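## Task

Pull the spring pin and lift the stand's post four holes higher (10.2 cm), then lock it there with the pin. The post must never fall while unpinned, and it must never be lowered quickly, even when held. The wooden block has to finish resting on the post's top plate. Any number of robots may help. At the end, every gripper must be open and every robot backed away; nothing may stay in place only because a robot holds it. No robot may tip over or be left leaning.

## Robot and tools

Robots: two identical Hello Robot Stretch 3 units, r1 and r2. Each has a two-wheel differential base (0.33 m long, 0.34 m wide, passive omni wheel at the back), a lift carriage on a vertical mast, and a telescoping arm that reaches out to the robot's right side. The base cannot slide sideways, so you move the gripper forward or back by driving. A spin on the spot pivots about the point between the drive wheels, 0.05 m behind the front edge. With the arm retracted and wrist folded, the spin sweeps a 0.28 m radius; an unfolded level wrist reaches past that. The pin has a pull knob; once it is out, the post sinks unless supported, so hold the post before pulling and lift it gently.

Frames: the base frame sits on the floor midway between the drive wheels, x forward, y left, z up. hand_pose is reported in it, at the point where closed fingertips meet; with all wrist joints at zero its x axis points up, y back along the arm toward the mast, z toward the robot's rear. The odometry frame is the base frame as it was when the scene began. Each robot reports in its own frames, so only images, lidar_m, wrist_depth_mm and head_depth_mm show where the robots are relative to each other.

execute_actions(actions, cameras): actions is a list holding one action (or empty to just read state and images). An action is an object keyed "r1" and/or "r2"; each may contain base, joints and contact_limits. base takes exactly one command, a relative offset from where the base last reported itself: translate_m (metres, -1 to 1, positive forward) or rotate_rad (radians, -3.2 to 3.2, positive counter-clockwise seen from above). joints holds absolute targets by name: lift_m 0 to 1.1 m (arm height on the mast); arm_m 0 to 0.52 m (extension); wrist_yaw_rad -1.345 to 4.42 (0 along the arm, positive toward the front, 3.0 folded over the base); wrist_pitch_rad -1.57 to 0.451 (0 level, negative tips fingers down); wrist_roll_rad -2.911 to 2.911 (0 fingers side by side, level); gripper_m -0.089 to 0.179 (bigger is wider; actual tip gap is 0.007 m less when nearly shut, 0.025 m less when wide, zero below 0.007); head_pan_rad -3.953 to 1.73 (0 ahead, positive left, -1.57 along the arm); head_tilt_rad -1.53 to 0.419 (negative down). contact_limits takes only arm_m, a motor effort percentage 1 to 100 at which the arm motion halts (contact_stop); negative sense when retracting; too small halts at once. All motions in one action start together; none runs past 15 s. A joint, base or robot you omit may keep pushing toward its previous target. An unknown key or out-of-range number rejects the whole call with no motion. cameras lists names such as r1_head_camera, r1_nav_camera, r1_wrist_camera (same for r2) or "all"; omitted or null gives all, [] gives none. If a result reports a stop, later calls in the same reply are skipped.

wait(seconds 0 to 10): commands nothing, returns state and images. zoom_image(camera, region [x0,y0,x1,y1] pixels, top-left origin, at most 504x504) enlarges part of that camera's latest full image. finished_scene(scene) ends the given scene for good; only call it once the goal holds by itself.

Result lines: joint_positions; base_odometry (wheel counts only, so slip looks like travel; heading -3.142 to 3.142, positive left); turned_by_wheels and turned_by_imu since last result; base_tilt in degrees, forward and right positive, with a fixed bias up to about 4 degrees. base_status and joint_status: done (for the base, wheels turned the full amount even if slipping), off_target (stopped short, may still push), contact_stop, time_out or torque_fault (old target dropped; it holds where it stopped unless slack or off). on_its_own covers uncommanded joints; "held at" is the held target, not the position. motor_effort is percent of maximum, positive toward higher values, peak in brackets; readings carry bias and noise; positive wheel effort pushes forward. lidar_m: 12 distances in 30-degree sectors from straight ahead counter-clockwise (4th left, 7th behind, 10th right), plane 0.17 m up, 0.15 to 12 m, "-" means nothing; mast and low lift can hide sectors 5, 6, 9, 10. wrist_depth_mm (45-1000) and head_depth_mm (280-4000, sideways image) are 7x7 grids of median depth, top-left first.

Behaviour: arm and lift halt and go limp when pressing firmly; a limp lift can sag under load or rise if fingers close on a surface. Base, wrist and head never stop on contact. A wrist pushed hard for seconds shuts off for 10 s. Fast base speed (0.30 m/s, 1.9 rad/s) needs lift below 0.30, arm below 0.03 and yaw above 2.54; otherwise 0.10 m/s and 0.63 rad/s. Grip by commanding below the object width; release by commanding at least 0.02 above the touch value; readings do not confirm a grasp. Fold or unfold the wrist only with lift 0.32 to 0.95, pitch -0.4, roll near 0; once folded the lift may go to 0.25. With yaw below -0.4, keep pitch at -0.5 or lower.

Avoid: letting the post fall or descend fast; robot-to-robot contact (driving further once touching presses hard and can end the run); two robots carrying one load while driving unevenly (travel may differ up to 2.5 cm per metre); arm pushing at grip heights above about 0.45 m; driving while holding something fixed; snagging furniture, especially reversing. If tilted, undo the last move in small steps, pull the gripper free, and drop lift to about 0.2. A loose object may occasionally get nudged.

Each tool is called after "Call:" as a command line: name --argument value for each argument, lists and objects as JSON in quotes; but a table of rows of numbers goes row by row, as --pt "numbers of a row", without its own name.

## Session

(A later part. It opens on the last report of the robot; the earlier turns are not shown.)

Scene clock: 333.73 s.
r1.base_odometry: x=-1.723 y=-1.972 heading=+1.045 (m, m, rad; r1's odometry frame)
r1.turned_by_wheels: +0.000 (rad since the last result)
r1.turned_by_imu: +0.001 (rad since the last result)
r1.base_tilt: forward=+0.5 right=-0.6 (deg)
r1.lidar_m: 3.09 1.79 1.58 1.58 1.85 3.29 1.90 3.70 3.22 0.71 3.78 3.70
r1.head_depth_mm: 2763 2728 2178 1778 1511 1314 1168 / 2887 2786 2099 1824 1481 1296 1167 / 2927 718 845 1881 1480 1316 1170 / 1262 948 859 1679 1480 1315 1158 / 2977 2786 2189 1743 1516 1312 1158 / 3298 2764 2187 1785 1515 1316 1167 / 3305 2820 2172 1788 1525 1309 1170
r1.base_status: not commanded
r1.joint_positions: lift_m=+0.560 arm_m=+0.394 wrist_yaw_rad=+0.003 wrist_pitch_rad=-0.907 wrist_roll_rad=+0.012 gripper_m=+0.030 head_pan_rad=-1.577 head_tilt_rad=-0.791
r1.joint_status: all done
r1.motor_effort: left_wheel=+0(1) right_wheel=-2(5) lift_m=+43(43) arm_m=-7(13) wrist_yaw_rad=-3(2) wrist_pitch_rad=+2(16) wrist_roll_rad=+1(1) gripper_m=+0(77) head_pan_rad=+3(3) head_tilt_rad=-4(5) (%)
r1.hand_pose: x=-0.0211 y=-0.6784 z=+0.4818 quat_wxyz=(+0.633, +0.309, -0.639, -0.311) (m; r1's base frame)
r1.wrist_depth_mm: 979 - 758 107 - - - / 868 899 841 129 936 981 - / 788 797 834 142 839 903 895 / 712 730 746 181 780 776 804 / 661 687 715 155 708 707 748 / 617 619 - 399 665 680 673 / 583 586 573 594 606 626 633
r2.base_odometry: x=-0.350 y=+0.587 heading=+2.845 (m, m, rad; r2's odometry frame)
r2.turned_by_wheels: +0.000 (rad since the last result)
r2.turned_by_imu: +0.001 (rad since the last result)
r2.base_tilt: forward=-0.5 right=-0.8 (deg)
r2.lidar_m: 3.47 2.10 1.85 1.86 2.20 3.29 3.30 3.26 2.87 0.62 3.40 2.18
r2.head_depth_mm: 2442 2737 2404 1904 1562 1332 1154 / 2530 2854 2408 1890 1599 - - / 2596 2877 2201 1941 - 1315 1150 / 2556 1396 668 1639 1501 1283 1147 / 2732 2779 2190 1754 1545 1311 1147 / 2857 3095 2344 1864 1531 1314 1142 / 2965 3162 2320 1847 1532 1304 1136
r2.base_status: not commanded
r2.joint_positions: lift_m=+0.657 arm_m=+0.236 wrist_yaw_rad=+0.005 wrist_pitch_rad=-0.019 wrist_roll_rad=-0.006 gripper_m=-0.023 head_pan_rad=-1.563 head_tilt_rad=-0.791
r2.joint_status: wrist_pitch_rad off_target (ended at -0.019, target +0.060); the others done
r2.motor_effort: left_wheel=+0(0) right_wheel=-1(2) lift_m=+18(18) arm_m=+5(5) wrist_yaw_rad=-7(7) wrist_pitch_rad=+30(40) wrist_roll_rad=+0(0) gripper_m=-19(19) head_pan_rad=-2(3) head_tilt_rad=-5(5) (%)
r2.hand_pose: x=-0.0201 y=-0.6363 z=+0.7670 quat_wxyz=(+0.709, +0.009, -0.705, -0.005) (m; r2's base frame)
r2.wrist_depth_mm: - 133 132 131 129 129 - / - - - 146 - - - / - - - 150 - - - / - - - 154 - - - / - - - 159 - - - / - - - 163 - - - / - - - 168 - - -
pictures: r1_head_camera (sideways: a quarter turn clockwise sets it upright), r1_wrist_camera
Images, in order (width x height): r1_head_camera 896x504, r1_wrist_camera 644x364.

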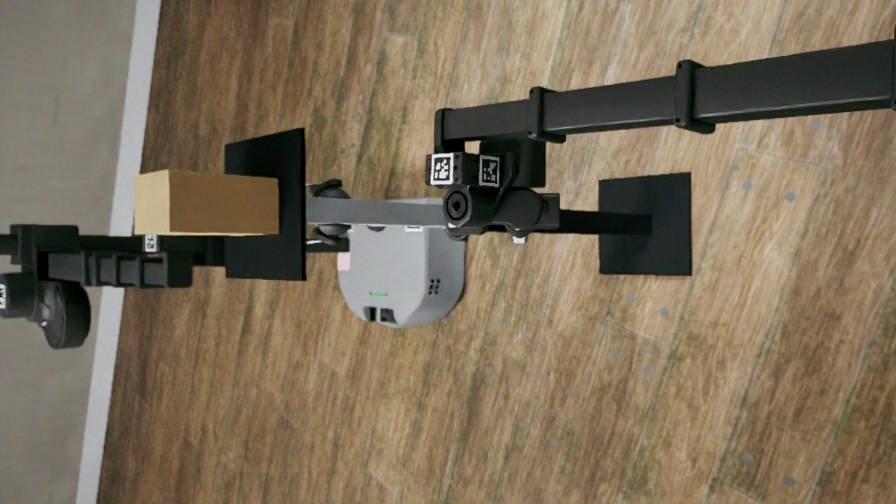

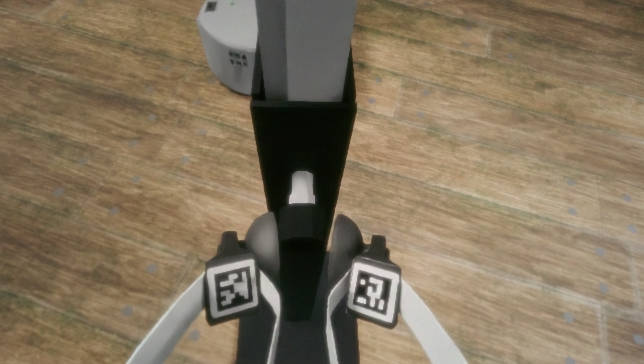

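Call:
execute_actions --actions '[{"r1":{"joints":{"arm_m":0.403,"lift_m":0.565}}}]' --cameras '["r1_wrist_camera"]'

Call:
execute_actions --actions '[{"r1":{"joints":{"gripper_m":-0.045}}}]' --cameras '["r1_wrist_camera"]'

Call:
execute_actions --actions '[{"r1":{"joints":{"arm_m":0.372}}}]' --cameras '["r1_wrist_camera","r1_head_camera"]'

Scene clock: 338.30 s.
r1.base_odometry: x=-1.723 y=-1.972 heading=+1.045 (m, m, rad; r1's odometry frame)
r1.turned_by_wheels: +0.000 (rad since the last result)
r1.turned_by_imu: +0.001 (rad since the last result)
r1.base_tilt: forward=+0.3 right=-0.6 (deg)
r1.lidar_m: 3.09 1.79 1.58 1.58 1.85 3.31 1.90 3.71 3.22 0.72 3.74 3.71
r1.head_depth_mm: 2791 2686 2162 1775 1503 1319 1161 / 2865 2809 2072 1813 1489 1280 1165 / 2912 714 844 1880 1484 1314 1162 / 1268 957 861 1686 1487 1305 1160 / 3026 2755 2186 1733 1517 1309 1158 / 3253 2766 2181 1781 1518 1307 1165 / 3377 2769 2194 1782 1506 1310 1167
r1.base_status: not commanded
r1.joint_positions: lift_m=+0.565 arm_m=+0.403 wrist_yaw_rad=+0.003 wrist_pitch_rad=-0.910 wrist_roll_rad=+0.012 gripper_m=+0.030 head_pan_rad=-1.577 head_tilt_rad=-0.791
r1.joint_status: all done
r1.motor_effort: left_wheel=+0(0) right_wheel=-1(2) lift_m=+44(46) arm_m=+7(10) wrist_yaw_rad=-2(2) wrist_pitch_rad=+4(4) wrist_roll_rad=+1(1) gripper_m=+0(0) head_pan_rad=+3(3) head_tilt_rad=-4(4) (%)
r1.hand_pose: x=-0.0212 y=-0.6858 z=+0.4863 quat_wxyz=(+0.632, +0.310, -0.638, -0.312) (m; r1's base frame)
r1.wrist_depth_mm: - 978 751 98 - - - / 881 882 812 118 974 958 - / 781 824 802 135 869 861 893 / 718 742 742 168 765 781 811 / 661 678 680 156 723 726 734 / 627 634 - 350 652 666 687 / 579 590 599 593 602 632 629
r2.base_odometry: x=-0.350 y=+0.587 heading=+2.845 (m, m, rad; r2's odometry frame)
r2.turned_by_wheels: +0.000 (rad since the last result)
r2.turned_by_imu: +0.000 (rad since the last result)
r2.base_tilt: forward=-0.5 right=-0.9 (deg)
r2.lidar_m: 3.43 2.09 1.85 1.86 2.20 3.28 3.28 3.27 2.86 0.62 3.42 2.17
r2.head_depth_mm: 2429 2725 2402 1893 1555 1319 1152 / 2544 2837 2388 1891 1593 - - / 2596 2853 2216 1944 - 1311 1150 / 2591 1392 669 1644 1497 1278 1140 / 2727 2773 2189 1760 1527 1314 1144 / 2844 3075 2350 1852 1532 1307 1145 / 2960 3125 2354 1849 1530 1305 1139
r2.base_status: not commanded
r2.joint_positions: lift_m=+0.657 arm_m=+0.236 wrist_yaw_rad=+0.005 wrist_pitch_rad=-0.019 wrist_roll_rad=-0.006 gripper_m=-0.023 head_pan_rad=-1.563 head_tilt_rad=-0.791
r2.joint_status: not commanded
r2.motor_effort: left_wheel=+1(1) right_wheel=-1(2) lift_m=+18(18) arm_m=+5(5) wrist_yaw_rad=-6(7) wrist_pitch_rad=+30(30) wrist_roll_rad=+0(0) gripper_m=-19(19) head_pan_rad=-3(3) head_tilt_rad=-3(5) (%)
r2.hand_pose: x=-0.0201 y=-0.6363 z=+0.7670 quat_wxyz=(+0.709, +0.009, -0.705, -0.005) (m; r2's base frame)
r2.wrist_depth_mm: - 133 132 131 129 129 - / - - - 146 - - - / - - - 150 - - - / - - 467 154 - - - / - - - 158 - - - / - - - 162 - - - / - - - 168 - - -
pictures: r1_wrist_camera
Images, in order (width x height): r1_wrist_camera 644x364.

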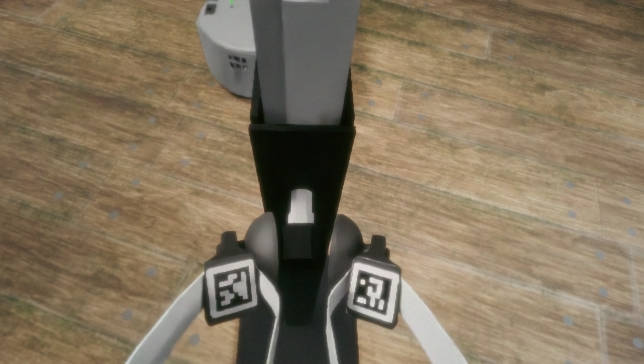

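Scene clock: 339.53 s.
r1.base_odometry: x=-1.723 y=-1.972 heading=+1.045 (m, m, rad; r1's odometry frame)
r1.turned_by_wheels: +0.000 (rad since the last result)
r1.turned_by_imu: +0.000 (rad since the last result)
r1.base_tilt: forward=+0.3 right=-0.4 (deg)
r1.lidar_m: 3.09 1.79 1.58 1.58 1.85 3.32 1.90 3.69 3.22 0.72 3.75 3.70
r1.head_depth_mm: 2755 2784 2173 1785 1508 1315 1169 / 2875 2775 2118 1819 1484 1293 1165 / 2909 713 844 1881 1469 1310 1165 / 1260 945 858 1661 1474 1306 1162 / 3001 2781 2173 1731 1517 1313 1164 / 3211 2770 2186 1776 1504 1318 1164 / 3275 2776 2163 1775 1515 1322 1172
r1.base_status: not commanded
r1.joint_positions: lift_m=+0.565 arm_m=+0.403 wrist_yaw_rad=+0.003 wrist_pitch_rad=-0.910 wrist_roll_rad=+0.012 gripper_m=-0.044 head_pan_rad=-1.577 head_tilt_rad=-0.791
r1.joint_status: all done
r1.motor_effort: left_wheel=+1(1) right_wheel=-3(3) lift_m=+44(43) arm_m=+1(7) wrist_yaw_rad=-2(1) wrist_pitch_rad=+4(4) wrist_roll_rad=+1(1) gripper_m=-24(99) head_pan_rad=+3(3) head_tilt_rad=-5(5) (%)
r1.hand_pose: x=-0.0212 y=-0.6862 z=+0.4863 quat_wxyz=(+0.632, +0.310, -0.638, -0.312) (m; r1's base frame)
r1.wrist_depth_mm: 913 - 758 97 - - - / 856 858 819 115 940 986 981 / 781 813 809 134 861 869 897 / 716 739 741 166 783 791 823 / 678 669 713 155 707 722 735 / 615 641 - 330 658 679 683 / 579 584 579 596 626 628 628
r2.base_odometry: x=-0.350 y=+0.587 heading=+2.845 (m, m, rad; r2's odometry frame)
r2.turned_by_wheels: +0.000 (rad since the last result)
r2.turned_by_imu: +0.000 (rad since the last result)
r2.base_tilt: forward=-0.5 right=-0.9 (deg)
r2.lidar_m: 3.43 2.09 1.85 1.86 2.21 3.28 3.30 3.25 2.86 0.62 3.42 2.17
r2.head_depth_mm: 2421 2753 2380 1878 1547 1322 1154 / 2496 2828 2382 1891 1579 - - / 2612 2904 2205 1928 - 1320 1146 / 2569 1387 669 1657 1502 1278 1143 / 2756 2745 2186 1762 1536 1311 1146 / 2890 3130 2333 1854 1529 1306 1139 / 2932 3169 2327 1864 1533 1302 1137
r2.base_status: not commanded
r2.joint_positions: lift_m=+0.657 arm_m=+0.236 wrist_yaw_rad=+0.005 wrist_pitch_rad=-0.019 wrist_roll_rad=-0.006 gripper_m=-0.023 head_pan_rad=-1.563 head_tilt_rad=-0.791
r2.joint_status: not commanded
r2.motor_effort: left_wheel=+0(1) right_wheel=-1(2) lift_m=+18(18) arm_m=+5(5) wrist_yaw_rad=-7(8) wrist_pitch_rad=+30(30) wrist_roll_rad=+0(0) gripper_m=-19(19) head_pan_rad=-2(3) head_tilt_rad=-4(5) (%)
r2.hand_pose: x=-0.0201 y=-0.6363 z=+0.7670 quat_wxyz=(+0.709, +0.009, -0.705, -0.005) (m; r2's base frame)
r2.wrist_depth_mm: - 133 132 130 130 128 - / - - - 146 - - - / - - - 150 - - - / - - - 154 - - - / - - - 158 - - - / - - - 162 - - - / - - - 167 - - -
pictures: r1_wrist_camera
Images, in order (width x height): r1_wrist_camera 644x364.

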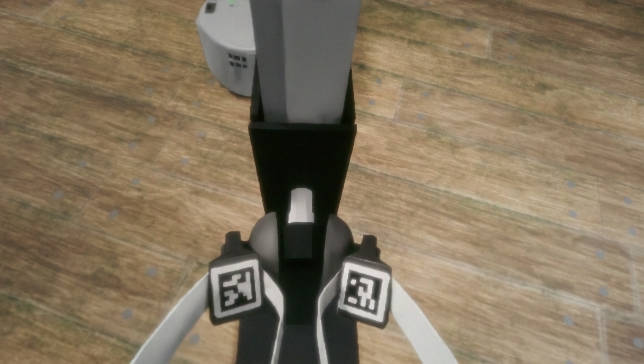

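Scene clock: 340.77 s.
r1.base_odometry: x=-1.723 y=-1.972 heading=+1.045 (m, m, rad; r1's odometry frame)
r1.turned_by_wheels: +0.000 (rad since the last result)
r1.turned_by_imu: +0.000 (rad since the last result)
r1.base_tilt: forward=+0.7 right=-0.5 (deg)
r1.lidar_m: 3.09 1.79 1.58 1.58 1.85 3.29 1.89 3.68 3.21 0.72 3.76 3.71
r1.head_depth_mm: 2777 2744 2163 1776 1514 1310 1159 / 2881 2764 2109 1821 1491 1288 1162 / 2911 715 843 1820 1465 1319 1161 / 1267 951 861 1655 1491 1304 1162 / 3000 2758 2181 1741 1514 1312 1164 / 3249 2777 2168 1785 1521 1318 1162 / 3296 2787 2195 1791 1513 1311 1172
r1.base_status: not commanded
r1.joint_positions: lift_m=+0.565 arm_m=+0.373 wrist_yaw_rad=+0.003 wrist_pitch_rad=-0.864 wrist_roll_rad=+0.012 gripper_m=-0.041 head_pan_rad=-1.577 head_tilt_rad=-0.791
r1.joint_status: all done
r1.motor_effort: left_wheel=+1(1) right_wheel=-4(5) lift_m=+42(44) arm_m=-10(14) wrist_yaw_rad=-2(1) wrist_pitch_rad=-18(18) wrist_roll_rad=+1(1) gripper_m=-19(23) head_pan_rad=+3(3) head_tilt_rad=-4(4) (%)
r1.hand_pose: x=-0.0211 y=-0.6657 z=+0.4930 quat_wxyz=(+0.639, +0.295, -0.645, -0.297) (m; r1's base frame)
r1.wrist_depth_mm: - - 839 126 - - - / 961 951 811 151 - - - / 835 830 841 170 927 921 968 / 741 780 761 201 791 824 832 / 701 701 704 230 751 736 752 / 630 641 - - 672 688 697 / 583 603 598 602 611 632 646
r2.base_odometry: x=-0.350 y=+0.587 heading=+2.845 (m, m, rad; r2's odometry frame)
r2.turned_by_wheels: +0.000 (rad since the last result)
r2.turned_by_imu: +0.000 (rad since the last result)
r2.base_tilt: forward=-0.5 right=-0.8 (deg)
r2.lidar_m: 3.45 2.09 1.85 1.86 2.20 3.28 3.29 3.25 2.86 0.62 3.42 2.17
r2.head_depth_mm: 2428 2764 2398 1893 1561 1329 1154 / 2519 2805 2375 1880 1595 - - / 2593 2883 2205 1927 - 1319 1144 / 2581 1395 669 1335 1506 1282 1147 / 2751 2760 2186 1754 1537 1315 1146 / 2859 3079 2338 1854 1535 1307 1143 / 2976 3123 2334 1846 1530 1300 1134
r2.base_status: not commanded
r2.joint_positions: lift_m=+0.657 arm_m=+0.236 wrist_yaw_rad=+0.005 wrist_pitch_rad=-0.019 wrist_roll_rad=-0.006 gripper_m=-0.023 head_pan_rad=-1.563 head_tilt_rad=-0.791
r2.joint_status: not commanded
r2.motor_effort: left_wheel=+0(0) right_wheel=-2(2) lift_m=+18(18) arm_m=+5(5) wrist_yaw_rad=-7(7) wrist_pitch_rad=+30(30) wrist_roll_rad=+0(0) gripper_m=-19(19) head_pan_rad=-3(2) head_tilt_rad=-4(4) (%)
r2.hand_pose: x=-0.0201 y=-0.6363 z=+0.7670 quat_wxyz=(+0.709, +0.009, -0.705, -0.005) (m; r2's base frame)
r2.wrist_depth_mm: - 133 132 131 130 128 - / - - - 146 - - - / - - - 150 - - - / - - - 154 - - - / - - - 158 - - - / - - - 162 - - - / - - - 168 - - -
pictures: r1_head_camera (sideways: a quarter turn clockwise sets it upright), r1_wrist_camera
Images, in order (width x height): r1_head_camera 896x504, r1_wrist_camera 644x364.

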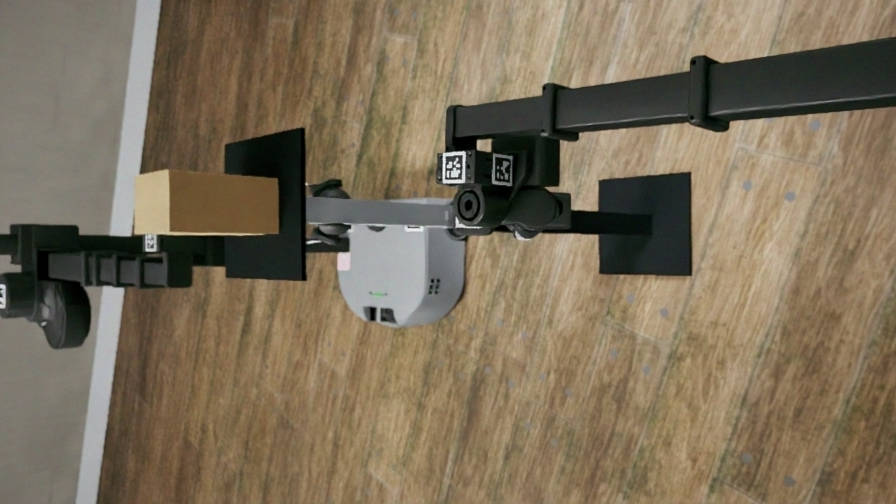

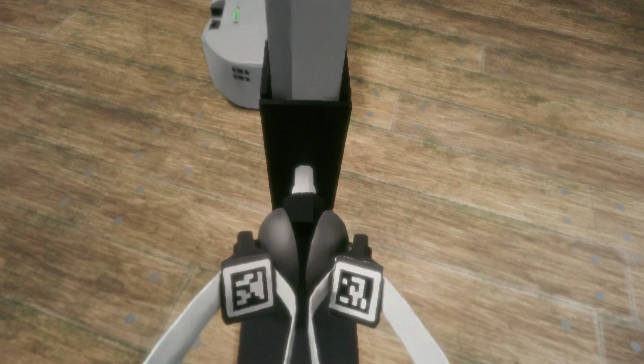

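Call:
execute_actions --actions '[{"r1":{"joints":{"gripper_m":0.035,"lift_m":0.578,"wrist_pitch_rad":-1.0}}}]' --cameras '[]'

Call:
execute_actions --actions '[{"r1":{"joints":{"arm_m":0.425,"lift_m":0.59}}}]' --cameras '["r1_wrist_camera"]'

Call:
execute_actions --actions '[{"r1":{"joints":{"gripper_m":-0.04}},"r2":{"joints":{"lift_m":0.664}}}]' --cameras '["r1_wrist_camera"]'

Call:
execute_actions --actions '[{"r1":{"joints":{"arm_m":0.403}}}]' --cameras '["r1_wrist_camera"]'

Scene clock: 346.77 s.
r1.base_odometry: x=-1.723 y=-1.972 heading=+1.044 (m, m, rad; r1's odometry frame)
r1.turned_by_wheels: +0.000 (rad since the last result)
r1.turned_by_imu: +0.000 (rad since the last result)
r1.base_tilt: forward=+0.4 right=-0.5 (deg)
r1.lidar_m: 3.09 1.79 1.58 1.58 1.85 3.30 1.90 3.71 3.21 0.72 3.75 3.71
r1.head_depth_mm: 2788 2748 2155 1778 1508 1314 1159 / 2867 2761 2106 1809 1520 1308 1147 / 2940 716 840 1868 1484 1315 1162 / 1266 946 861 1650 1477 1312 1161 / 3039 2813 2179 1727 1517 1308 1158 / 3256 2762 2172 1784 1523 1324 1162 / 3292 2781 2181 1773 1518 1314 1172
r1.base_status: not commanded
r1.joint_positions: lift_m=+0.578 arm_m=+0.372 wrist_yaw_rad=+0.003 wrist_pitch_rad=-1.006 wrist_roll_rad=+0.012 gripper_m=+0.035 head_pan_rad=-1.577 head_tilt_rad=-0.791
r1.joint_status: all done
r1.motor_effort: left_wheel=-1(3) right_wheel=+1(4) lift_m=+45(46) arm_m=-7(9) wrist_yaw_rad=-2(1) wrist_pitch_rad=+2(25) wrist_roll_rad=+1(1) gripper_m=-1(80) head_pan_rad=+3(3) head_tilt_rad=-4(3) (%)
r1.hand_pose: x=-0.0213 y=-0.6342 z=+0.4871 quat_wxyz=(+0.616, +0.340, -0.622, -0.342) (m; r1's base frame)
r1.wrist_depth_mm: 888 909 823 148 937 918 992 / 793 804 816 179 873 868 910 / 752 757 786 206 798 814 839 / 699 704 733 331 749 758 785 / 660 668 682 669 692 718 722 / 626 629 - 629 665 678 679 / 567 594 600 610 617 638 649
r2.base_odometry: x=-0.350 y=+0.587 heading=+2.845 (m, m, rad; r2's odometry frame)
r2.turned_by_wheels: +0.000 (rad since the last result)
r2.turned_by_imu: +0.000 (rad since the last result)
r2.base_tilt: forward=-0.5 right=-0.9 (deg)
r2.lidar_m: 3.45 2.10 1.85 1.85 2.21 3.29 3.27 3.26 2.86 0.62 3.43 2.17
r2.head_depth_mm: 2439 2748 2407 1885 1559 1329 1160 / 2530 2817 2400 1888 1602 - - / 2575 2837 2218 1945 - 1324 1154 / 2574 1385 668 1338 1504 1285 1145 / 2736 2770 2179 1757 1523 1311 1141 / 2839 3112 2364 1860 1533 1317 1138 / 2976 3161 2343 1852 1534 1303 1136
r2.base_status: not commanded
r2.joint_positions: lift_m=+0.657 arm_m=+0.236 wrist_yaw_rad=+0.005 wrist_pitch_rad=-0.019 wrist_roll_rad=-0.006 gripper_m=-0.023 head_pan_rad=-1.563 head_tilt_rad=-0.791
r2.joint_status: not commanded
r2.motor_effort: left_wheel=+1(1) right_wheel=-1(1) lift_m=+18(18) arm_m=+5(5) wrist_yaw_rad=-7(7) wrist_pitch_rad=+30(30) wrist_roll_rad=+0(0) gripper_m=-19(20) head_pan_rad=-3(2) head_tilt_rad=-4(4) (%)
r2.hand_pose: x=-0.0201 y=-0.6363 z=+0.7670 quat_wxyz=(+0.709, +0.009, -0.705, -0.005) (m; r2's base frame)
r2.wrist_depth_mm: - 133 132 131 129 129 - / - - - 146 - - - / - - - 150 - - - / - - - 154 - - - / - - - 157 - - - / - - - 162 - - - / - - - 168 - - -
pictures: none
No camera images: the call's "cameras" was empty. Leave "cameras" out to get every camera's image.

Scene clock: 348.27 s.
r1.base_odometry: x=-1.723 y=-1.972 heading=+1.044 (m, m, rad; r1's odometry frame)
r1.turned_by_wheels: +0.000 (rad since the last result)
r1.turned_by_imu: +0.000 (rad since the last result)
r1.base_tilt: forward=+0.4 right=-0.4 (deg)
r1.lidar_m: 3.07 1.79 1.58 1.58 1.85 3.28 1.90 3.70 3.21 0.71 3.76 3.71
r1.head_depth_mm: 2735 2776 2150 1786 1514 1312 1183 / 2817 2739 2091 1815 1523 1299 1160 / 2957 715 843 - 1481 1312 1159 / 1275 951 860 1661 1481 1312 1162 / 3046 2757 2182 1726 1504 1316 1159 / 3290 2786 2191 1790 1508 1317 1169 / 3289 2754 2163 1795 1514 1317 1166
r1.base_status: not commanded
r1.joint_positions: lift_m=+0.590 arm_m=+0.425 wrist_yaw_rad=+0.002 wrist_pitch_rad=-1.007 wrist_roll_rad=+0.012 gripper_m=+0.035 head_pan_rad=-1.577 head_tilt_rad=-0.791
r1.joint_status: all done
r1.motor_effort: left_wheel=-1(1) right_wheel=+1(0) lift_m=+44(46) arm_m=+7(6) wrist_yaw_rad=-1(1) wrist_pitch_rad=+2(3) wrist_roll_rad=+1(1) gripper_m=+1(0) head_pan_rad=+3(3) head_tilt_rad=-5(5) (%)
r1.hand_pose: x=-0.0214 y=-0.6861 z=+0.4989 quat_wxyz=(+0.616, +0.340, -0.622, -0.343) (m; r1's base frame)
r1.wrist_depth_mm: 887 890 720 89 958 958 - / 809 840 817 103 892 882 935 / 760 780 780 137 816 830 861 / 695 726 742 169 752 775 792 / 669 691 684 199 734 730 733 / 617 646 - 625 669 679 698 / 590 598 610 615 623 653 656
r2.base_odometry: x=-0.350 y=+0.587 heading=+2.845 (m, m, rad; r2's odometry frame)
r2.turned_by_wheels: +0.000 (rad since the last result)
r2.turned_by_imu: +0.000 (rad since the last result)
r2.base_tilt: forward=-0.5 right=-0.9 (deg)
r2.lidar_m: 3.44 2.09 1.85 1.86 2.20 3.28 3.30 3.28 2.87 0.62 3.44 2.17
r2.head_depth_mm: 2427 2730 2385 1898 1565 1325 1152 / 2522 2808 2392 1882 1592 - - / 2587 2911 2221 1910 - 1320 1143 / 2564 1376 669 1309 1510 1282 1145 / 2776 2756 2178 1754 1536 1313 1139 / 2823 3111 2336 1858 1540 1302 1144 / 2943 3136 2325 1855 1531 1304 1137
r2.base_status: not commanded
r2.joint_positions: lift_m=+0.657 arm_m=+0.236 wrist_yaw_rad=+0.005 wrist_pitch_rad=-0.019 wrist_roll_rad=-0.006 gripper_m=-0.023 head_pan_rad=-1.563 head_tilt_rad=-0.791
r2.joint_status: not commanded
r2.motor_effort: left_wheel=+1(0) right_wheel=-1(1) lift_m=+18(18) arm_m=+5(5) wrist_yaw_rad=-7(7) wrist_pitch_rad=+30(30) wrist_roll_rad=+0(0) gripper_m=-19(19) head_pan_rad=-1(3) head_tilt_rad=-4(3) (%)
r2.hand_pose: x=-0.0201 y=-0.6363 z=+0.7670 quat_wxyz=(+0.709, +0.009, -0.705, -0.005) (m; r2's base frame)
r2.wrist_depth_mm: - 133 132 131 129 128 - / - - - 146 - - - / - - - 150 - - - / - - 367 154 - - - / - - - 158 - - - / - - - 162 - - - / - - - 168 - - -
pictures: r1_wrist_camera
Images, in order (width x height): r1_wrist_camera 644x364.

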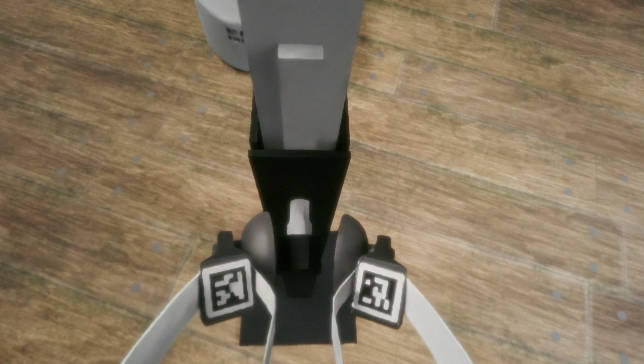

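Scene clock: 349.50 s.
r1.base_odometry: x=-1.723 y=-1.972 heading=+1.045 (m, m, rad; r1's odometry frame)
r1.turned_by_wheels: +0.000 (rad since the last result)
r1.turned_by_imu: +0.000 (rad since the last result)
r1.base_tilt: forward=+0.5 right=-0.7 (deg)
r1.lidar_m: 3.08 1.79 1.58 1.58 1.84 3.29 1.90 3.70 3.22 0.72 3.74 3.72
r1.head_depth_mm: 2778 2748 2173 1779 1510 1311 1178 / 2908 2759 2103 1834 1534 1310 1167 / 2955 714 839 - 1494 1315 1169 / 1268 948 859 1665 1483 1302 1166 / 2993 2758 2177 1728 1516 1309 1162 / 3231 2760 2172 1775 1518 1315 1165 / 3322 2788 2170 1779 1514 1309 1160
r1.base_status: not commanded
r1.joint_positions: lift_m=+0.590 arm_m=+0.425 wrist_yaw_rad=+0.002 wrist_pitch_rad=-1.005 wrist_roll_rad=+0.012 gripper_m=-0.039 head_pan_rad=-1.577 head_tilt_rad=-0.791
r1.joint_status: all done
r1.motor_effort: left_wheel=+1(1) right_wheel=-4(5) lift_m=+44(44) arm_m=+7(6) wrist_yaw_rad=+0(1) wrist_pitch_rad=+1(3) wrist_roll_rad=+1(1) gripper_m=-22(97) head_pan_rad=+3(3) head_tilt_rad=-4(5) (%)
r1.hand_pose: x=-0.0214 y=-0.6867 z=+0.4992 quat_wxyz=(+0.617, +0.339, -0.623, -0.342) (m; r1's base frame)
r1.wrist_depth_mm: 861 917 722 88 961 988 - / 821 823 842 103 896 926 950 / 759 786 758 138 817 834 829 / 704 717 713 167 768 780 789 / 663 676 694 177 719 727 752 / 631 633 - 478 680 692 686 / 606 610 606 619 621 630 644
r2.base_odometry: x=-0.350 y=+0.587 heading=+2.845 (m, m, rad; r2's odometry frame)
r2.turned_by_wheels: +0.000 (rad since the last result)
r2.turned_by_imu: +0.000 (rad since the last result)
r2.base_tilt: forward=-0.4 right=-0.9 (deg)
r2.lidar_m: 3.44 2.09 1.86 1.86 2.21 3.30 3.30 3.26 2.86 0.62 3.42 2.17
r2.head_depth_mm: 2427 2743 2398 1902 1553 1315 1161 / 2497 2813 2405 1896 1588 - - / 2623 2877 2215 1943 - 1320 1149 / 2543 1378 667 1651 1509 1282 1147 / 2741 2789 2175 1751 1550 1305 1147 / 2831 3127 2318 1860 1530 1302 1141 / 2967 3170 2338 1855 1518 1306 1138
r2.base_status: not commanded
r2.joint_positions: lift_m=+0.663 arm_m=+0.236 wrist_yaw_rad=+0.005 wrist_pitch_rad=-0.040 wrist_roll_rad=-0.006 gripper_m=-0.023 head_pan_rad=-1.563 head_tilt_rad=-0.791
r2.joint_status: all done
r2.on_its_own: wrist_pitch_rad is at rest, and its effort (+38) is outside its rest range (-20 to +32)
r2.motor_effort: left_wheel=+0(0) right_wheel=-1(1) lift_m=+30(30) arm_m=+5(5) wrist_yaw_rad=-7(8) wrist_pitch_rad=+38(39) wrist_roll_rad=+0(0) gripper_m=-19(19) head_pan_rad=-2(2) head_tilt_rad=-5(4) (%)
r2.hand_pose: x=-0.0201 y=-0.6356 z=+0.7679 quat_wxyz=(+0.709, +0.016, -0.705, -0.012) (m; r2's base frame)
r2.wrist_depth_mm: - 131 130 129 127 127 - / - - - 145 - - - / - - - 149 - - - / - - 349 155 - - - / - - - 158 - - - / - - - 163 - - - / - - - 171 - - -
pictures: r1_wrist_camera
Images, in order (width x height): r1_wrist_camera 644x364.

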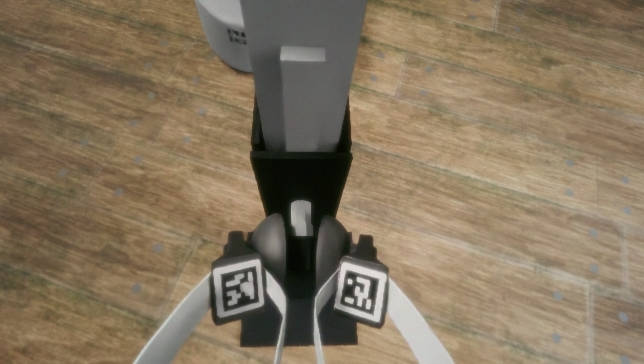

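Scene clock: 350.57 s.
r1.base_odometry: x=-1.723 y=-1.972 heading=+1.045 (m, m, rad; r1's odometry frame)
r1.turned_by_wheels: +0.000 (rad since the last result)
r1.turned_by_imu: +0.000 (rad since the last result)
r1.base_tilt: forward=+0.4 right=-0.5 (deg)
r1.lidar_m: 3.09 1.80 1.58 1.58 1.85 3.31 1.90 3.68 3.23 0.72 3.75 3.71
r1.head_depth_mm: 2763 2754 2188 1773 1503 1310 1181 / 2829 2778 2090 1826 1510 1304 1170 / 2957 715 842 - 1479 1315 1164 / 1271 954 859 1670 1484 1318 1162 / 2980 2805 2173 1747 1508 1316 1160 / 3251 2806 2165 1773 1514 1316 1168 / 3300 2790 2163 1795 1524 1320 1163
r1.base_status: not commanded
r1.joint_positions: lift_m=+0.590 arm_m=+0.404 wrist_yaw_rad=+0.002 wrist_pitch_rad=-0.956 wrist_roll_rad=+0.012 gripper_m=-0.036 head_pan_rad=-1.577 head_tilt_rad=-0.791
r1.joint_status: all done
r1.on_its_own: wrist_pitch_rad is at rest, and its effort (-21) is outside its rest range (-20 to +32)
r1.motor_effort: left_wheel=+1(1) right_wheel=-5(5) lift_m=+43(44) arm_m=-10(9) wrist_yaw_rad=-2(0) wrist_pitch_rad=-21(21) wrist_roll_rad=+1(1) gripper_m=-18(23) head_pan_rad=+3(3) head_tilt_rad=-5(5) (%)
r1.hand_pose: x=-0.0213 y=-0.6766 z=+0.5052 quat_wxyz=(+0.625, +0.324, -0.631, -0.327) (m; r1's base frame)
r1.wrist_depth_mm: 956 982 753 106 - - - / 850 861 859 126 944 968 - / 806 811 801 151 872 908 870 / 727 741 763 190 780 812 822 / 699 681 711 725 726 768 765 / 637 650 - - 685 700 695 / 591 603 611 624 623 667 658
r2.base_odometry: x=-0.350 y=+0.587 heading=+2.845 (m, m, rad; r2's odometry frame)
r2.turned_by_wheels: +0.000 (rad since the last result)
r2.turned_by_imu: +0.000 (rad since the last result)
r2.base_tilt: forward=-0.6 right=-0.9 (deg)
r2.lidar_m: 3.46 2.09 1.86 1.86 2.21 3.27 3.30 3.26 2.86 0.62 3.43 2.17
r2.head_depth_mm: 2443 2725 2393 1888 1543 1327 1160 / 2537 2820 2394 1878 1597 - - / 2610 2866 2216 1931 - 1320 1146 / 2563 1377 668 1318 1501 1279 1146 / 2723 2776 2191 1761 1542 1318 1144 / 2852 3081 2341 1853 1528 1309 1145 / 2959 3181 2315 1855 1523 1304 1135
r2.base_status: not commanded
r2.joint_positions: lift_m=+0.663 arm_m=+0.236 wrist_yaw_rad=+0.005 wrist_pitch_rad=-0.040 wrist_roll_rad=-0.006 gripper_m=-0.023 head_pan_rad=-1.563 head_tilt_rad=-0.791
r2.joint_status: not commanded
r2.on_its_own: wrist_pitch_rad is at rest, and its effort (+38) is outside its rest range (-20 to +32)
r2.motor_effort: left_wheel=+0(1) right_wheel=+0(1) lift_m=+30(30) arm_m=+5(6) wrist_yaw_rad=-7(7) wrist_pitch_rad=+38(38) wrist_roll_rad=+0(0) gripper_m=-20(20) head_pan_rad=-2(3) head_tilt_rad=-4(4) (%)
r2.hand_pose: x=-0.0201 y=-0.6356 z=+0.7679 quat_wxyz=(+0.709, +0.016, -0.705, -0.012) (m; r2's base frame)
r2.wrist_depth_mm: - 131 130 129 128 126 - / - - - 145 - - - / - - - 149 - - - / - - - 153 - - - / - - - 158 - - - / - - - 162 - - - / - - - 170 - - -
pictures: r1_wrist_camera
Images, in order (width x height): r1_wrist_camera 644x364.

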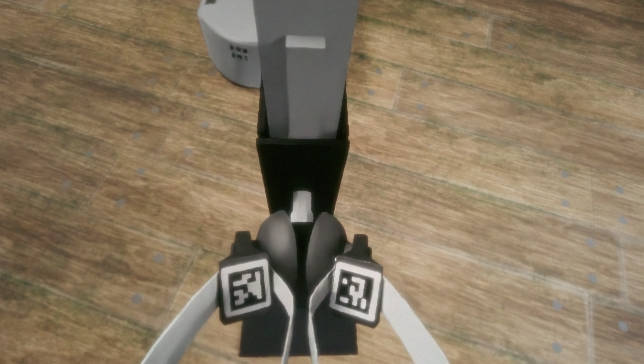

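Call:
execute_actions --actions '[{"r1":{"joints":{"arm_m":0.396,"wrist_pitch_rad":-1.06}},"r2":{"joints":{"lift_m":0.671}}}]' --cameras '["r1_wrist_camera"]'

Call:
execute_actions --actions '[{"r2":{"joints":{"lift_m":0.69,"wrist_pitch_rad":0.05}}}]' --cameras '["r1_wrist_camera"]'

Scene clock: 355.93 s.
r1.base_odometry: x=-1.723 y=-1.972 heading=+1.045 (m, m, rad; r1's odometry frame)
r1.turned_by_wheels: +0.000 (rad since the last result)
r1.turned_by_imu: +0.001 (rad since the last result)
r1.base_tilt: forward=+0.5 right=-0.5 (deg)
r1.lidar_m: 3.09 1.79 1.58 1.58 1.85 3.30 1.90 3.68 3.21 0.72 3.76 3.71
r1.head_depth_mm: 2746 2769 2151 1790 1498 1312 1187 / 2824 2743 2097 1826 1514 1305 1161 / 2967 715 847 - 1483 1315 1163 / 1264 947 863 1662 1485 1310 1170 / 3046 2775 2175 1713 1527 1314 1159 / 3243 2752 2164 1791 1519 1313 1164 / 3308 2759 2150 1777 1517 1307 1164
r1.base_status: not commanded
r1.joint_positions: lift_m=+0.590 arm_m=+0.397 wrist_yaw_rad=+0.002 wrist_pitch_rad=-0.991 wrist_roll_rad=+0.012 gripper_m=-0.036 head_pan_rad=-1.577 head_tilt_rad=-0.791
r1.joint_status: wrist_pitch_rad off_target (ended at -0.991, target -1.060); the others done
r1.on_its_own: wrist_pitch_rad is at rest, and its effort (-33) is outside its rest range (-20 to +32)
r1.motor_effort: left_wheel=+1(1) right_wheel=-5(5) lift_m=+37(42) arm_m=-10(14) wrist_yaw_rad=-1(2) wrist_pitch_rad=-33(40) wrist_roll_rad=+1(1) gripper_m=-16(18) head_pan_rad=+3(3) head_tilt_rad=-4(4) (%)
r1.hand_pose: x=-0.0213 y=-0.6618 z=+0.5011 quat_wxyz=(+0.619, +0.335, -0.625, -0.338) (m; r1's base frame)
r1.wrist_depth_mm: 905 922 735 118 - - - / 837 843 844 147 887 931 937 / 776 783 781 171 854 848 858 / 718 718 746 215 792 792 808 / 664 694 686 719 722 732 742 / 639 649 661 - 678 684 687 / 602 604 623 630 635 639 653
r2.base_odometry: x=-0.350 y=+0.587 heading=+2.845 (m, m, rad; r2's odometry frame)
r2.turned_by_wheels: +0.000 (rad since the last result)
r2.turned_by_imu: +0.000 (rad since the last result)
r2.base_tilt: forward=-0.5 right=-0.9 (deg)
r2.lidar_m: 3.44 2.09 1.85 1.86 2.20 3.29 3.30 3.28 2.86 0.62 3.45 2.18
r2.head_depth_mm: 2434 2734 2403 1894 1547 1332 1175 / 2518 2846 2395 1884 1616 - - / 2589 2876 2209 1942 - 1318 1149 / 2553 1396 667 1648 1503 1272 1141 / 2722 2760 2174 1759 1532 1313 1141 / 2883 3091 2360 1852 1526 1312 1140 / 2952 3161 2332 1844 1530 1306 1141
r2.base_status: not commanded
r2.joint_positions: lift_m=+0.670 arm_m=+0.236 wrist_yaw_rad=+0.005 wrist_pitch_rad=-0.064 wrist_roll_rad=-0.006 gripper_m=-0.023 head_pan_rad=-1.563 head_tilt_rad=-0.791
r2.joint_status: all done
r2.on_its_own: wrist_pitch_rad is at rest, and its effort (+48) is outside its rest range (-20 to +32)
r2.motor_effort: left_wheel=+1(1) right_wheel=+0(1) lift_m=+32(31) arm_m=+5(5) wrist_yaw_rad=-7(7) wrist_pitch_rad=+48(48) wrist_roll_rad=+0(0) gripper_m=-19(20) head_pan_rad=-3(3) head_tilt_rad=-4(4) (%)
r2.hand_pose: x=-0.0201 y=-0.6347 z=+0.7686 quat_wxyz=(+0.709, +0.025, -0.704, -0.021) (m; r2's base frame)
r2.wrist_depth_mm: - 129 128 127 125 123 - / - - - 143 - - - / - - - 148 - - - / - - - 154 - - - / - - - 158 - - - / - - - 164 - - - / - - - 172 - - -
pictures: r1_wrist_camera
Images, in order (width x height): r1_wrist_camera 644x364.

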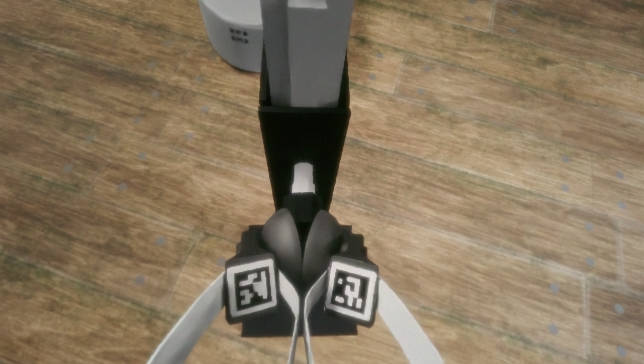

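Scene clock: 356.83 s.
r1.base_odometry: x=-1.723 y=-1.972 heading=+1.045 (m, m, rad; r1's odometry frame)
r1.turned_by_wheels: +0.000 (rad since the last result)
r1.turned_by_imu: +0.000 (rad since the last result)
r1.base_tilt: forward=+0.4 right=-0.7 (deg)
r1.lidar_m: 3.08 1.79 1.58 1.58 1.85 3.30 1.90 3.71 3.21 0.72 3.76 3.71
r1.head_depth_mm: 2775 2783 2170 1782 1508 1307 1169 / 2837 2769 2144 1818 1512 1305 1163 / 2918 712 843 - 1483 1317 1163 / 1270 928 877 1656 1491 1318 1163 / 3079 2759 2145 1737 1519 1311 1157 / 3176 2763 2172 1794 1514 1319 1167 / 3287 2763 2175 1792 1505 1315 1164
r1.base_status: not commanded
r1.joint_positions: lift_m=+0.590 arm_m=+0.397 wrist_yaw_rad=+0.002 wrist_pitch_rad=-0.991 wrist_roll_rad=+0.012 gripper_m=-0.036 head_pan_rad=-1.577 head_tilt_rad=-0.791
r1.joint_status: not commanded
r1.on_its_own: wrist_pitch_rad is at rest, and its effort (-33) is outside its rest range (-20 to +32)
r1.motor_effort: left_wheel=+1(1) right_wheel=-5(5) lift_m=+38(37) arm_m=-9(9) wrist_yaw_rad=-2(1) wrist_pitch_rad=-33(33) wrist_roll_rad=+1(1) gripper_m=-17(17) head_pan_rad=+3(3) head_tilt_rad=-4(4) (%)
r1.hand_pose: x=-0.0213 y=-0.6618 z=+0.5011 quat_wxyz=(+0.619, +0.335, -0.625, -0.338) (m; r1's base frame)
r1.wrist_depth_mm: 904 911 749 118 - - - / 821 853 845 147 947 923 962 / 776 796 805 171 832 830 856 / 724 723 728 214 753 773 813 / 665 679 696 711 708 740 729 / 624 639 657 - 683 679 688 / 592 602 615 616 640 650 658
r2.base_odometry: x=-0.350 y=+0.587 heading=+2.845 (m, m, rad; r2's odometry frame)
r2.turned_by_wheels: +0.000 (rad since the last result)
r2.turned_by_imu: +0.000 (rad since the last result)
r2.base_tilt: forward=-0.4 right=-0.8 (deg)
r2.lidar_m: 3.46 2.09 1.85 1.86 2.21 3.28 3.29 3.26 2.86 0.62 3.44 2.17
r2.head_depth_mm: 2448 2729 2384 1888 1562 1322 1173 / 2521 2802 2407 1883 1592 - 1126 / 2599 2897 780 1924 - 1320 1150 / 2563 1388 667 1639 1475 1278 1150 / 2732 2744 2192 1737 1536 1310 1149 / 2876 3099 2314 1837 1531 1306 1136 / 2984 3147 2324 1838 1540 1314 1137
r2.base_status: not commanded
r2.joint_positions: lift_m=+0.689 arm_m=+0.236 wrist_yaw_rad=+0.005 wrist_pitch_rad=-0.123 wrist_roll_rad=-0.006 gripper_m=-0.023 head_pan_rad=-1.563 head_tilt_rad=-0.791
r2.joint_status: wrist_pitch_rad off_target (ended at -0.123, target +0.050); the others done
r2.on_its_own: wrist_pitch_rad is at rest, and its effort (+66) is outside its rest range (-20 to +32)
r2.motor_effort: left_wheel=+0(1) right_wheel=-2(1) lift_m=+35(36) arm_m=+3(5) wrist_yaw_rad=-7(8) wrist_pitch_rad=+66(66) wrist_roll_rad=+0(0) gripper_m=-19(18) head_pan_rad=-3(3) head_tilt_rad=-5(4) (%)
r2.hand_pose: x=-0.0201 y=-0.6321 z=+0.7726 quat_wxyz=(+0.708, +0.046, -0.703, -0.042) (m; r2's base frame)
r2.wrist_depth_mm: - 121 119 118 115 113 - / - - - 140 - - - / - - - 146 - - - / - - - 154 - - - / - - - 161 - - - / - - - 168 - - - / - - - 177 - - -
pictures: r1_wrist_camera
Images, in order (width x height): r1_wrist_camera 644x364.

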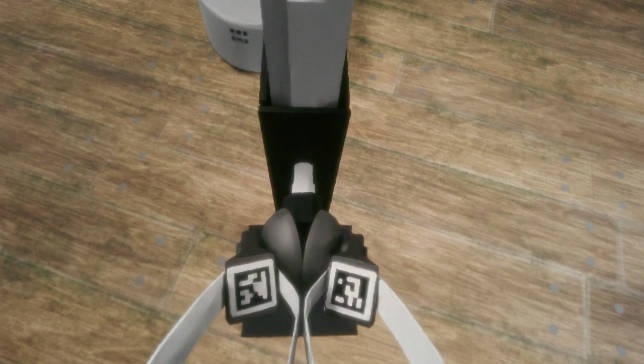

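Call:
execute_actions --actions '[{"r1":{"joints":{"arm_m":0.386}},"r2":{"joints":{"lift_m":0.669}}}]' --cameras '["r1_wrist_camera","r2_head_camera","r1_nav_camera"]'

Scene clock: 361.47 s.
r1.base_odometry: x=-1.723 y=-1.972 heading=+1.044 (m, m, rad; r1's odometry frame)
r1.turned_by_wheels: +0.000 (rad since the last result)
r1.turned_by_imu: +0.000 (rad since the last result)
r1.base_tilt: forward=+0.4 right=-0.6 (deg)
r1.lidar_m: 3.08 1.78 1.58 1.58 1.85 3.30 1.90 3.70 3.21 0.72 3.77 3.69
r1.head_depth_mm: 2761 2782 2171 1781 1497 1308 1185 / 2859 2759 2095 1836 1508 1303 1161 / 2958 714 844 - 1477 1316 1158 / 1264 948 872 1665 1471 1316 1163 / 3025 2757 2172 1726 1512 1319 1169 / 3225 2776 2163 1791 1511 1313 1165 / 3319 2801 2187 1785 1513 1314 1163
r1.base_status: not commanded
r1.joint_positions: lift_m=+0.590 arm_m=+0.386 wrist_yaw_rad=+0.003 wrist_pitch_rad=-1.065 wrist_roll_rad=+0.012 gripper_m=-0.037 head_pan_rad=-1.577 head_tilt_rad=-0.791
r1.joint_status: all done
r1.on_its_own: wrist_pitch_rad moved -0.074 to your old target -1.060
r1.motor_effort: left_wheel=-1(3) right_wheel=+1(7) lift_m=+38(38) arm_m=-7(10) wrist_yaw_rad=-1(4) wrist_pitch_rad=+1(33) wrist_roll_rad=+1(1) gripper_m=-13(16) head_pan_rad=+3(3) head_tilt_rad=-4(5) (%)
r1.hand_pose: x=-0.0213 y=-0.6345 z=+0.4928 quat_wxyz=(+0.606, +0.358, -0.612, -0.361) (m; r1's base frame)
r1.wrist_depth_mm: 825 828 842 148 920 919 918 / 784 784 810 176 827 849 859 / 732 736 762 205 767 794 820 / 702 693 699 357 754 769 767 / 672 650 688 661 687 713 714 / 610 632 629 - 655 668 677 / 595 598 607 611 624 647 648
r2.base_odometry: x=-0.350 y=+0.587 heading=+2.845 (m, m, rad; r2's odometry frame)
r2.turned_by_wheels: +0.000 (rad since the last result)
r2.turned_by_imu: +0.000 (rad since the last result)
r2.base_tilt: forward=-0.4 right=-0.9 (deg)
r2.lidar_m: 3.43 2.09 1.85 1.86 2.21 3.29 3.29 3.25 2.86 0.62 3.43 2.17
r2.head_depth_mm: 2431 2718 2413 1898 1556 1333 1175 / 2510 2831 2404 1886 1616 - - / 2583 2876 2206 1928 - 1320 1150 / 2571 1386 668 1653 1504 1280 1145 / 2714 2761 2174 1758 1535 1309 1142 / 2854 3091 2349 1849 1528 1308 1136 / 2956 3141 2339 1850 1536 1304 1140
r2.base_status: not commanded
r2.joint_positions: lift_m=+0.669 arm_m=+0.236 wrist_yaw_rad=+0.005 wrist_pitch_rad=-0.061 wrist_roll_rad=-0.006 gripper_m=-0.023 head_pan_rad=-1.563 head_tilt_rad=-0.791
r2.joint_status: all done
r2.on_its_own: wrist_pitch_rad is at rest, and its effort (+43) is outside its rest range (-20 to +32); wrist_pitch_rad moved +0.062 toward your old target +0.050
r2.motor_effort: left_wheel=+0(1) right_wheel=-2(2) lift_m=+20(35) arm_m=+4(4) wrist_yaw_rad=-7(7) wrist_pitch_rad=+43(66) wrist_roll_rad=+0(0) gripper_m=-19(19) head_pan_rad=-1(3) head_tilt_rad=-4(6) (%)
r2.hand_pose: x=-0.0201 y=-0.6350 z=+0.7682 quat_wxyz=(+0.709, +0.024, -0.704, -0.020) (m; r2's base frame)
r2.wrist_depth_mm: - 129 127 126 124 123 - / - - - 144 - - - / - - - 148 - - - / - - - 154 - - - / - - - 158 - - - / - - - 163 - - - / - - - 172 - - -
pictures: r1_nav_camera (sideways: a quarter turn counterclockwise sets it upright), r1_wrist_camera, r2_head_camera (sideways: a quarter turn clockwise sets it upright)
Images, in order (width x height): r1_nav_camera 672x504, r1_wrist_camera 644x364, r2_head_camera 896x504.

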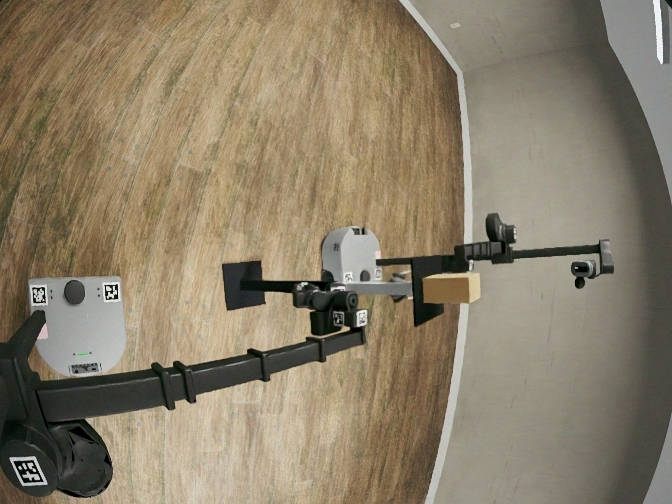

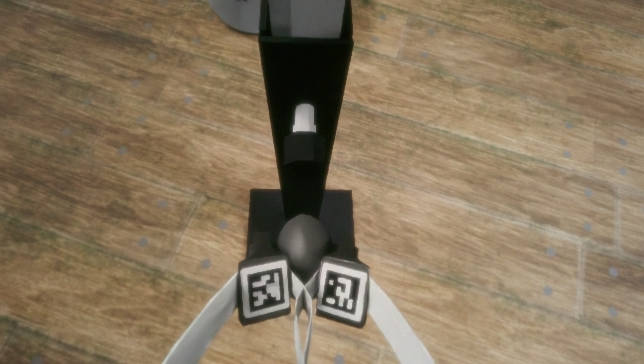

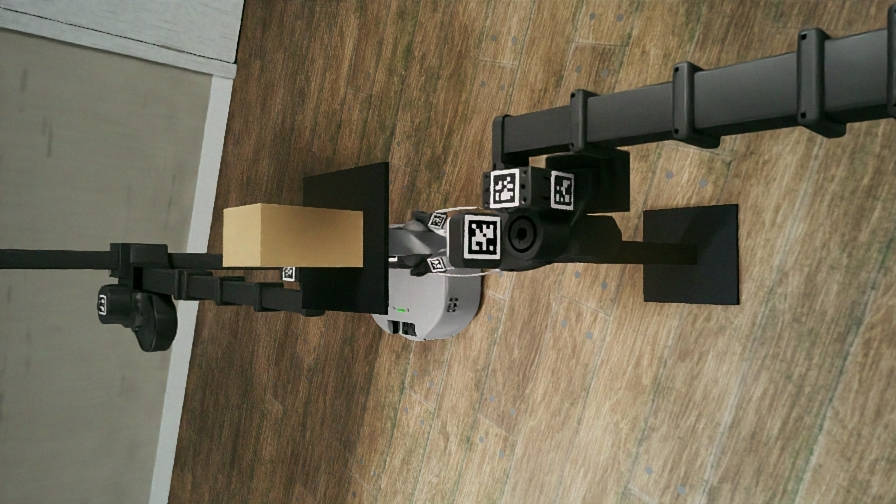

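Call:
execute_actions --actions '[{"r1":{"joints":{"lift_m":0.66,"wrist_pitch_rad":-1.2,"wrist_roll_rad":1.57,"gripper_m":0.04}},"r2":{"joints":{"lift_m":0.66}}}]' --cameras '[]'

Call:
execute_actions --actions '[{"r1":{"joints":{"arm_m":0.45,"lift_m":0.65},"contact_limits":{"arm_m":20}}}]' --cameras '["r1_wrist_camera","r1_head_camera"]'

Scene clock: 366.83 s.
r1.base_odometry: x=-1.723 y=-1.972 heading=+1.044 (m, m, rad; r1's odometry frame)
r1.turned_by_wheels: +0.000 (rad since the last result)
r1.turned_by_imu: +0.001 (rad since the last result)
r1.base_tilt: forward=+0.6 right=-0.6 (deg)
r1.lidar_m: 3.11 1.79 1.58 1.58 1.84 3.30 1.90 3.70 3.22 0.72 3.77 3.71
r1.head_depth_mm: 2787 2744 2156 1782 1525 1333 - / 2829 2784 2161 - 1511 1306 1160 / 2935 714 790 - 1518 1310 1164 / 1265 950 861 1656 1490 1318 1166 / 3016 2787 2170 1741 1524 1317 1159 / 3220 2813 2165 1774 1501 1321 1158 / 3312 2804 2188 1784 1510 1311 1157
r1.base_status: not commanded
r1.joint_positions: lift_m=+0.660 arm_m=+0.386 wrist_yaw_rad=+0.002 wrist_pitch_rad=-1.201 wrist_roll_rad=+1.563 gripper_m=+0.040 head_pan_rad=-1.577 head_tilt_rad=-0.791
r1.joint_status: all done
r1.motor_effort: left_wheel=-1(1) right_wheel=+1(1) lift_m=+44(46) arm_m=-7(7) wrist_yaw_rad=-3(3) wrist_pitch_rad=+0(1) wrist_roll_rad=+3(4) gripper_m=+0(80) head_pan_rad=+3(2) head_tilt_rad=-4(4) (%)
r1.hand_pose: x=-0.0214 y=-0.6013 z=+0.5507 quat_wxyz=(+0.004, +0.003, -0.825, -0.565) (m; r1's base frame)
r1.wrist_depth_mm: 973 898 797 716 665 614 566 / - 893 820 728 688 629 582 / 797 849 838 739 682 620 586 / 795 245 326 695 710 644 598 / 177 222 327 776 690 652 603 / - 1000 - 812 698 654 623 / - - 913 830 736 672 625
r2.base_odometry: x=-0.350 y=+0.587 heading=+2.845 (m, m, rad; r2's odometry frame)
r2.turned_by_wheels: +0.000 (rad since the last result)
r2.turned_by_imu: +0.000 (rad since the last result)
r2.base_tilt: forward=-0.4 right=-0.9 (deg)
r2.lidar_m: 3.45 2.09 1.85 1.86 2.21 3.28 3.28 3.27 2.86 0.62 3.41 2.17
r2.head_depth_mm: 2426 2724 2400 1883 1551 1327 1149 / 2533 2834 2386 1889 1590 - - / 2611 2891 2207 1925 - 1322 1150 / 2544 1465 669 1660 1507 1280 1144 / 2621 2897 2194 1748 1549 1308 1142 / 2852 3085 2356 1848 1530 1306 1142 / 2943 3172 2351 1851 1532 1306 1140
r2.base_status: not commanded
r2.joint_positions: lift_m=+0.660 arm_m=+0.236 wrist_yaw_rad=+0.005 wrist_pitch_rad=-0.029 wrist_roll_rad=-0.006 gripper_m=-0.023 head_pan_rad=-1.563 head_tilt_rad=-0.791
r2.joint_status: all done
r2.motor_effort: left_wheel=+0(0) right_wheel=-1(1) lift_m=+18(17) arm_m=+6(6) wrist_yaw_rad=-6(7) wrist_pitch_rad=+30(42) wrist_roll_rad=+0(0) gripper_m=-20(19) head_pan_rad=-1(2) head_tilt_rad=-4(4) (%)
r2.hand_pose: x=-0.0201 y=-0.6360 z=+0.7675 quat_wxyz=(+0.709, +0.012, -0.705, -0.009) (m; r2's base frame)
r2.wrist_depth_mm: - 130 130 128 127 126 - / - - 340 146 - - - / - - - 150 - - - / - - - 154 - - - / - - - 158 - - - / - - - 163 - - - / - - - 170 - - -
pictures: none
No camera images: the call's "cameras" was empty. Leave "cameras" out to get every camera's image.

Scene clock: 368.47 s.
r1.base_odometry: x=-1.723 y=-1.972 heading=+1.044 (m, m, rad; r1's odometry frame)
r1.turned_by_wheels: +0.000 (rad since the last result)
r1.turned_by_imu: +0.000 (rad since the last result)
r1.base_tilt: forward=+0.5 right=-0.6 (deg)
r1.lidar_m: 3.10 1.79 1.58 1.58 1.85 3.29 1.90 3.70 3.21 0.71 3.75 3.71
r1.head_depth_mm: 2777 2741 2157 1787 1550 1333 - / 2809 2777 2176 - 1520 1316 1163 / 2947 714 742 1701 1499 1318 1164 / 1270 948 859 1662 1486 1320 1162 / 3011 2809 2163 1722 1506 1314 1160 / 3210 2760 2181 1777 1523 1318 1169 / 3300 2740 2188 1782 1514 1320 1166
r1.base_status: not commanded
r1.joint_positions: lift_m=+0.650 arm_m=+0.450 wrist_yaw_rad=+0.002 wrist_pitch_rad=-1.201 wrist_roll_rad=+1.564 gripper_m=+0.040 head_pan_rad=-1.577 head_tilt_rad=-0.791
r1.joint_status: all done
r1.motor_effort: left_wheel=-1(1) right_wheel=+1(1) lift_m=+26(38) arm_m=+7(1) wrist_yaw_rad=+0(1) wrist_pitch_rad=+0(0) wrist_roll_rad=+3(3) gripper_m=-1(0) head_pan_rad=+3(3) head_tilt_rad=-4(5) (%)
r1.contact_limits: arm_m 20 (drawing in: default 32, maximum 53; extending or still: default 44, maximum 72)
r1.hand_pose: x=-0.0214 y=-0.6644 z=+0.5413 quat_wxyz=(+0.004, +0.003, -0.825, -0.565) (m; r1's base frame)
r1.wrist_depth_mm: 1000 871 779 716 652 598 555 / 993 903 814 733 687 610 571 / 798 789 807 730 673 624 576 / 804 749 788 389 675 629 587 / 794 160 187 726 672 648 588 / 119 140 - 803 704 642 603 / 125 - 905 811 766 658 620
r2.base_odometry: x=-0.350 y=+0.587 heading=+2.845 (m, m, rad; r2's odometry frame)
r2.turned_by_wheels: +0.000 (rad since the last result)
r2.turned_by_imu: +0.000 (rad since the last result)
r2.base_tilt: forward=-0.5 right=-0.8 (deg)
r2.lidar_m: 3.45 2.10 1.85 1.86 2.20 3.29 3.30 3.27 2.86 0.62 3.41 2.17
r2.head_depth_mm: 2452 2770 2411 1900 1560 1335 1149 / 2508 2794 2397 1868 1596 - - / 2577 2853 2216 1934 - 1315 1151 / 2541 1477 668 1281 1510 1293 1149 / 2669 2911 2182 1745 1540 1319 1138 / 2857 3124 2335 1850 1525 1310 1140 / 2951 3141 2329 1863 1529 1304 1138
r2.base_status: not commanded
r2.joint_positions: lift_m=+0.660 arm_m=+0.236 wrist_yaw_rad=+0.005 wrist_pitch_rad=-0.029 wrist_roll_rad=-0.006 gripper_m=-0.023 head_pan_rad=-1.563 head_tilt_rad=-0.791
r2.joint_status: not commanded
r2.motor_effort: left_wheel=+0(0) right_wheel=-1(1) lift_m=+18(18) arm_m=+6(5) wrist_yaw_rad=-7(7) wrist_pitch_rad=+30(30) wrist_roll_rad=+0(0) gripper_m=-19(20) head_pan_rad=-3(3) head_tilt_rad=-4(5) (%)
r2.hand_pose: x=-0.0201 y=-0.6360 z=+0.7675 quat_wxyz=(+0.709, +0.012, -0.705, -0.009) (m; r2's base frame)
r2.wrist_depth_mm: - 131 129 129 127 126 - / - - 276 146 - - - / - - 296 149 - - - / - - - 153 - - - / - - - 158 - - - / - - - 162 - - - / - - - 169 - - -
pictures: r1_head_camera (sideways: a quarter turn clockwise sets it upright), r1_wrist_camera
Images, in order (width x height): r1_head_camera 896x504, r1_wrist_camera 644x364.

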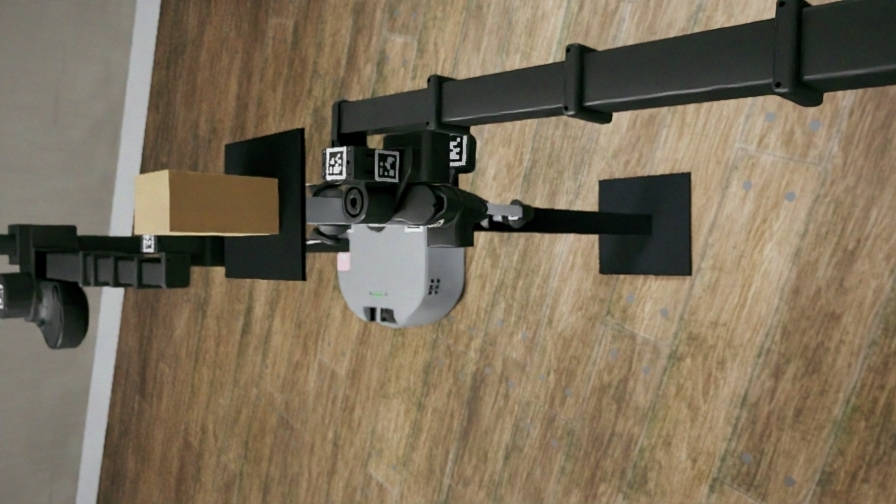

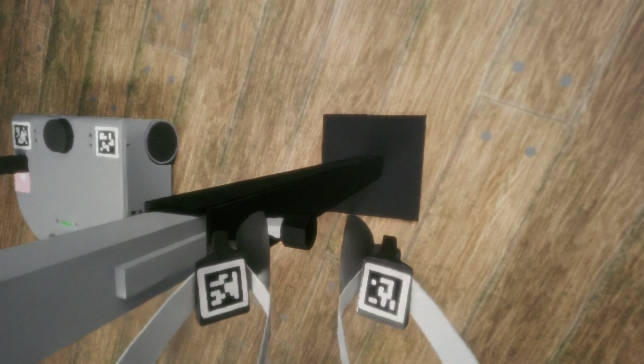

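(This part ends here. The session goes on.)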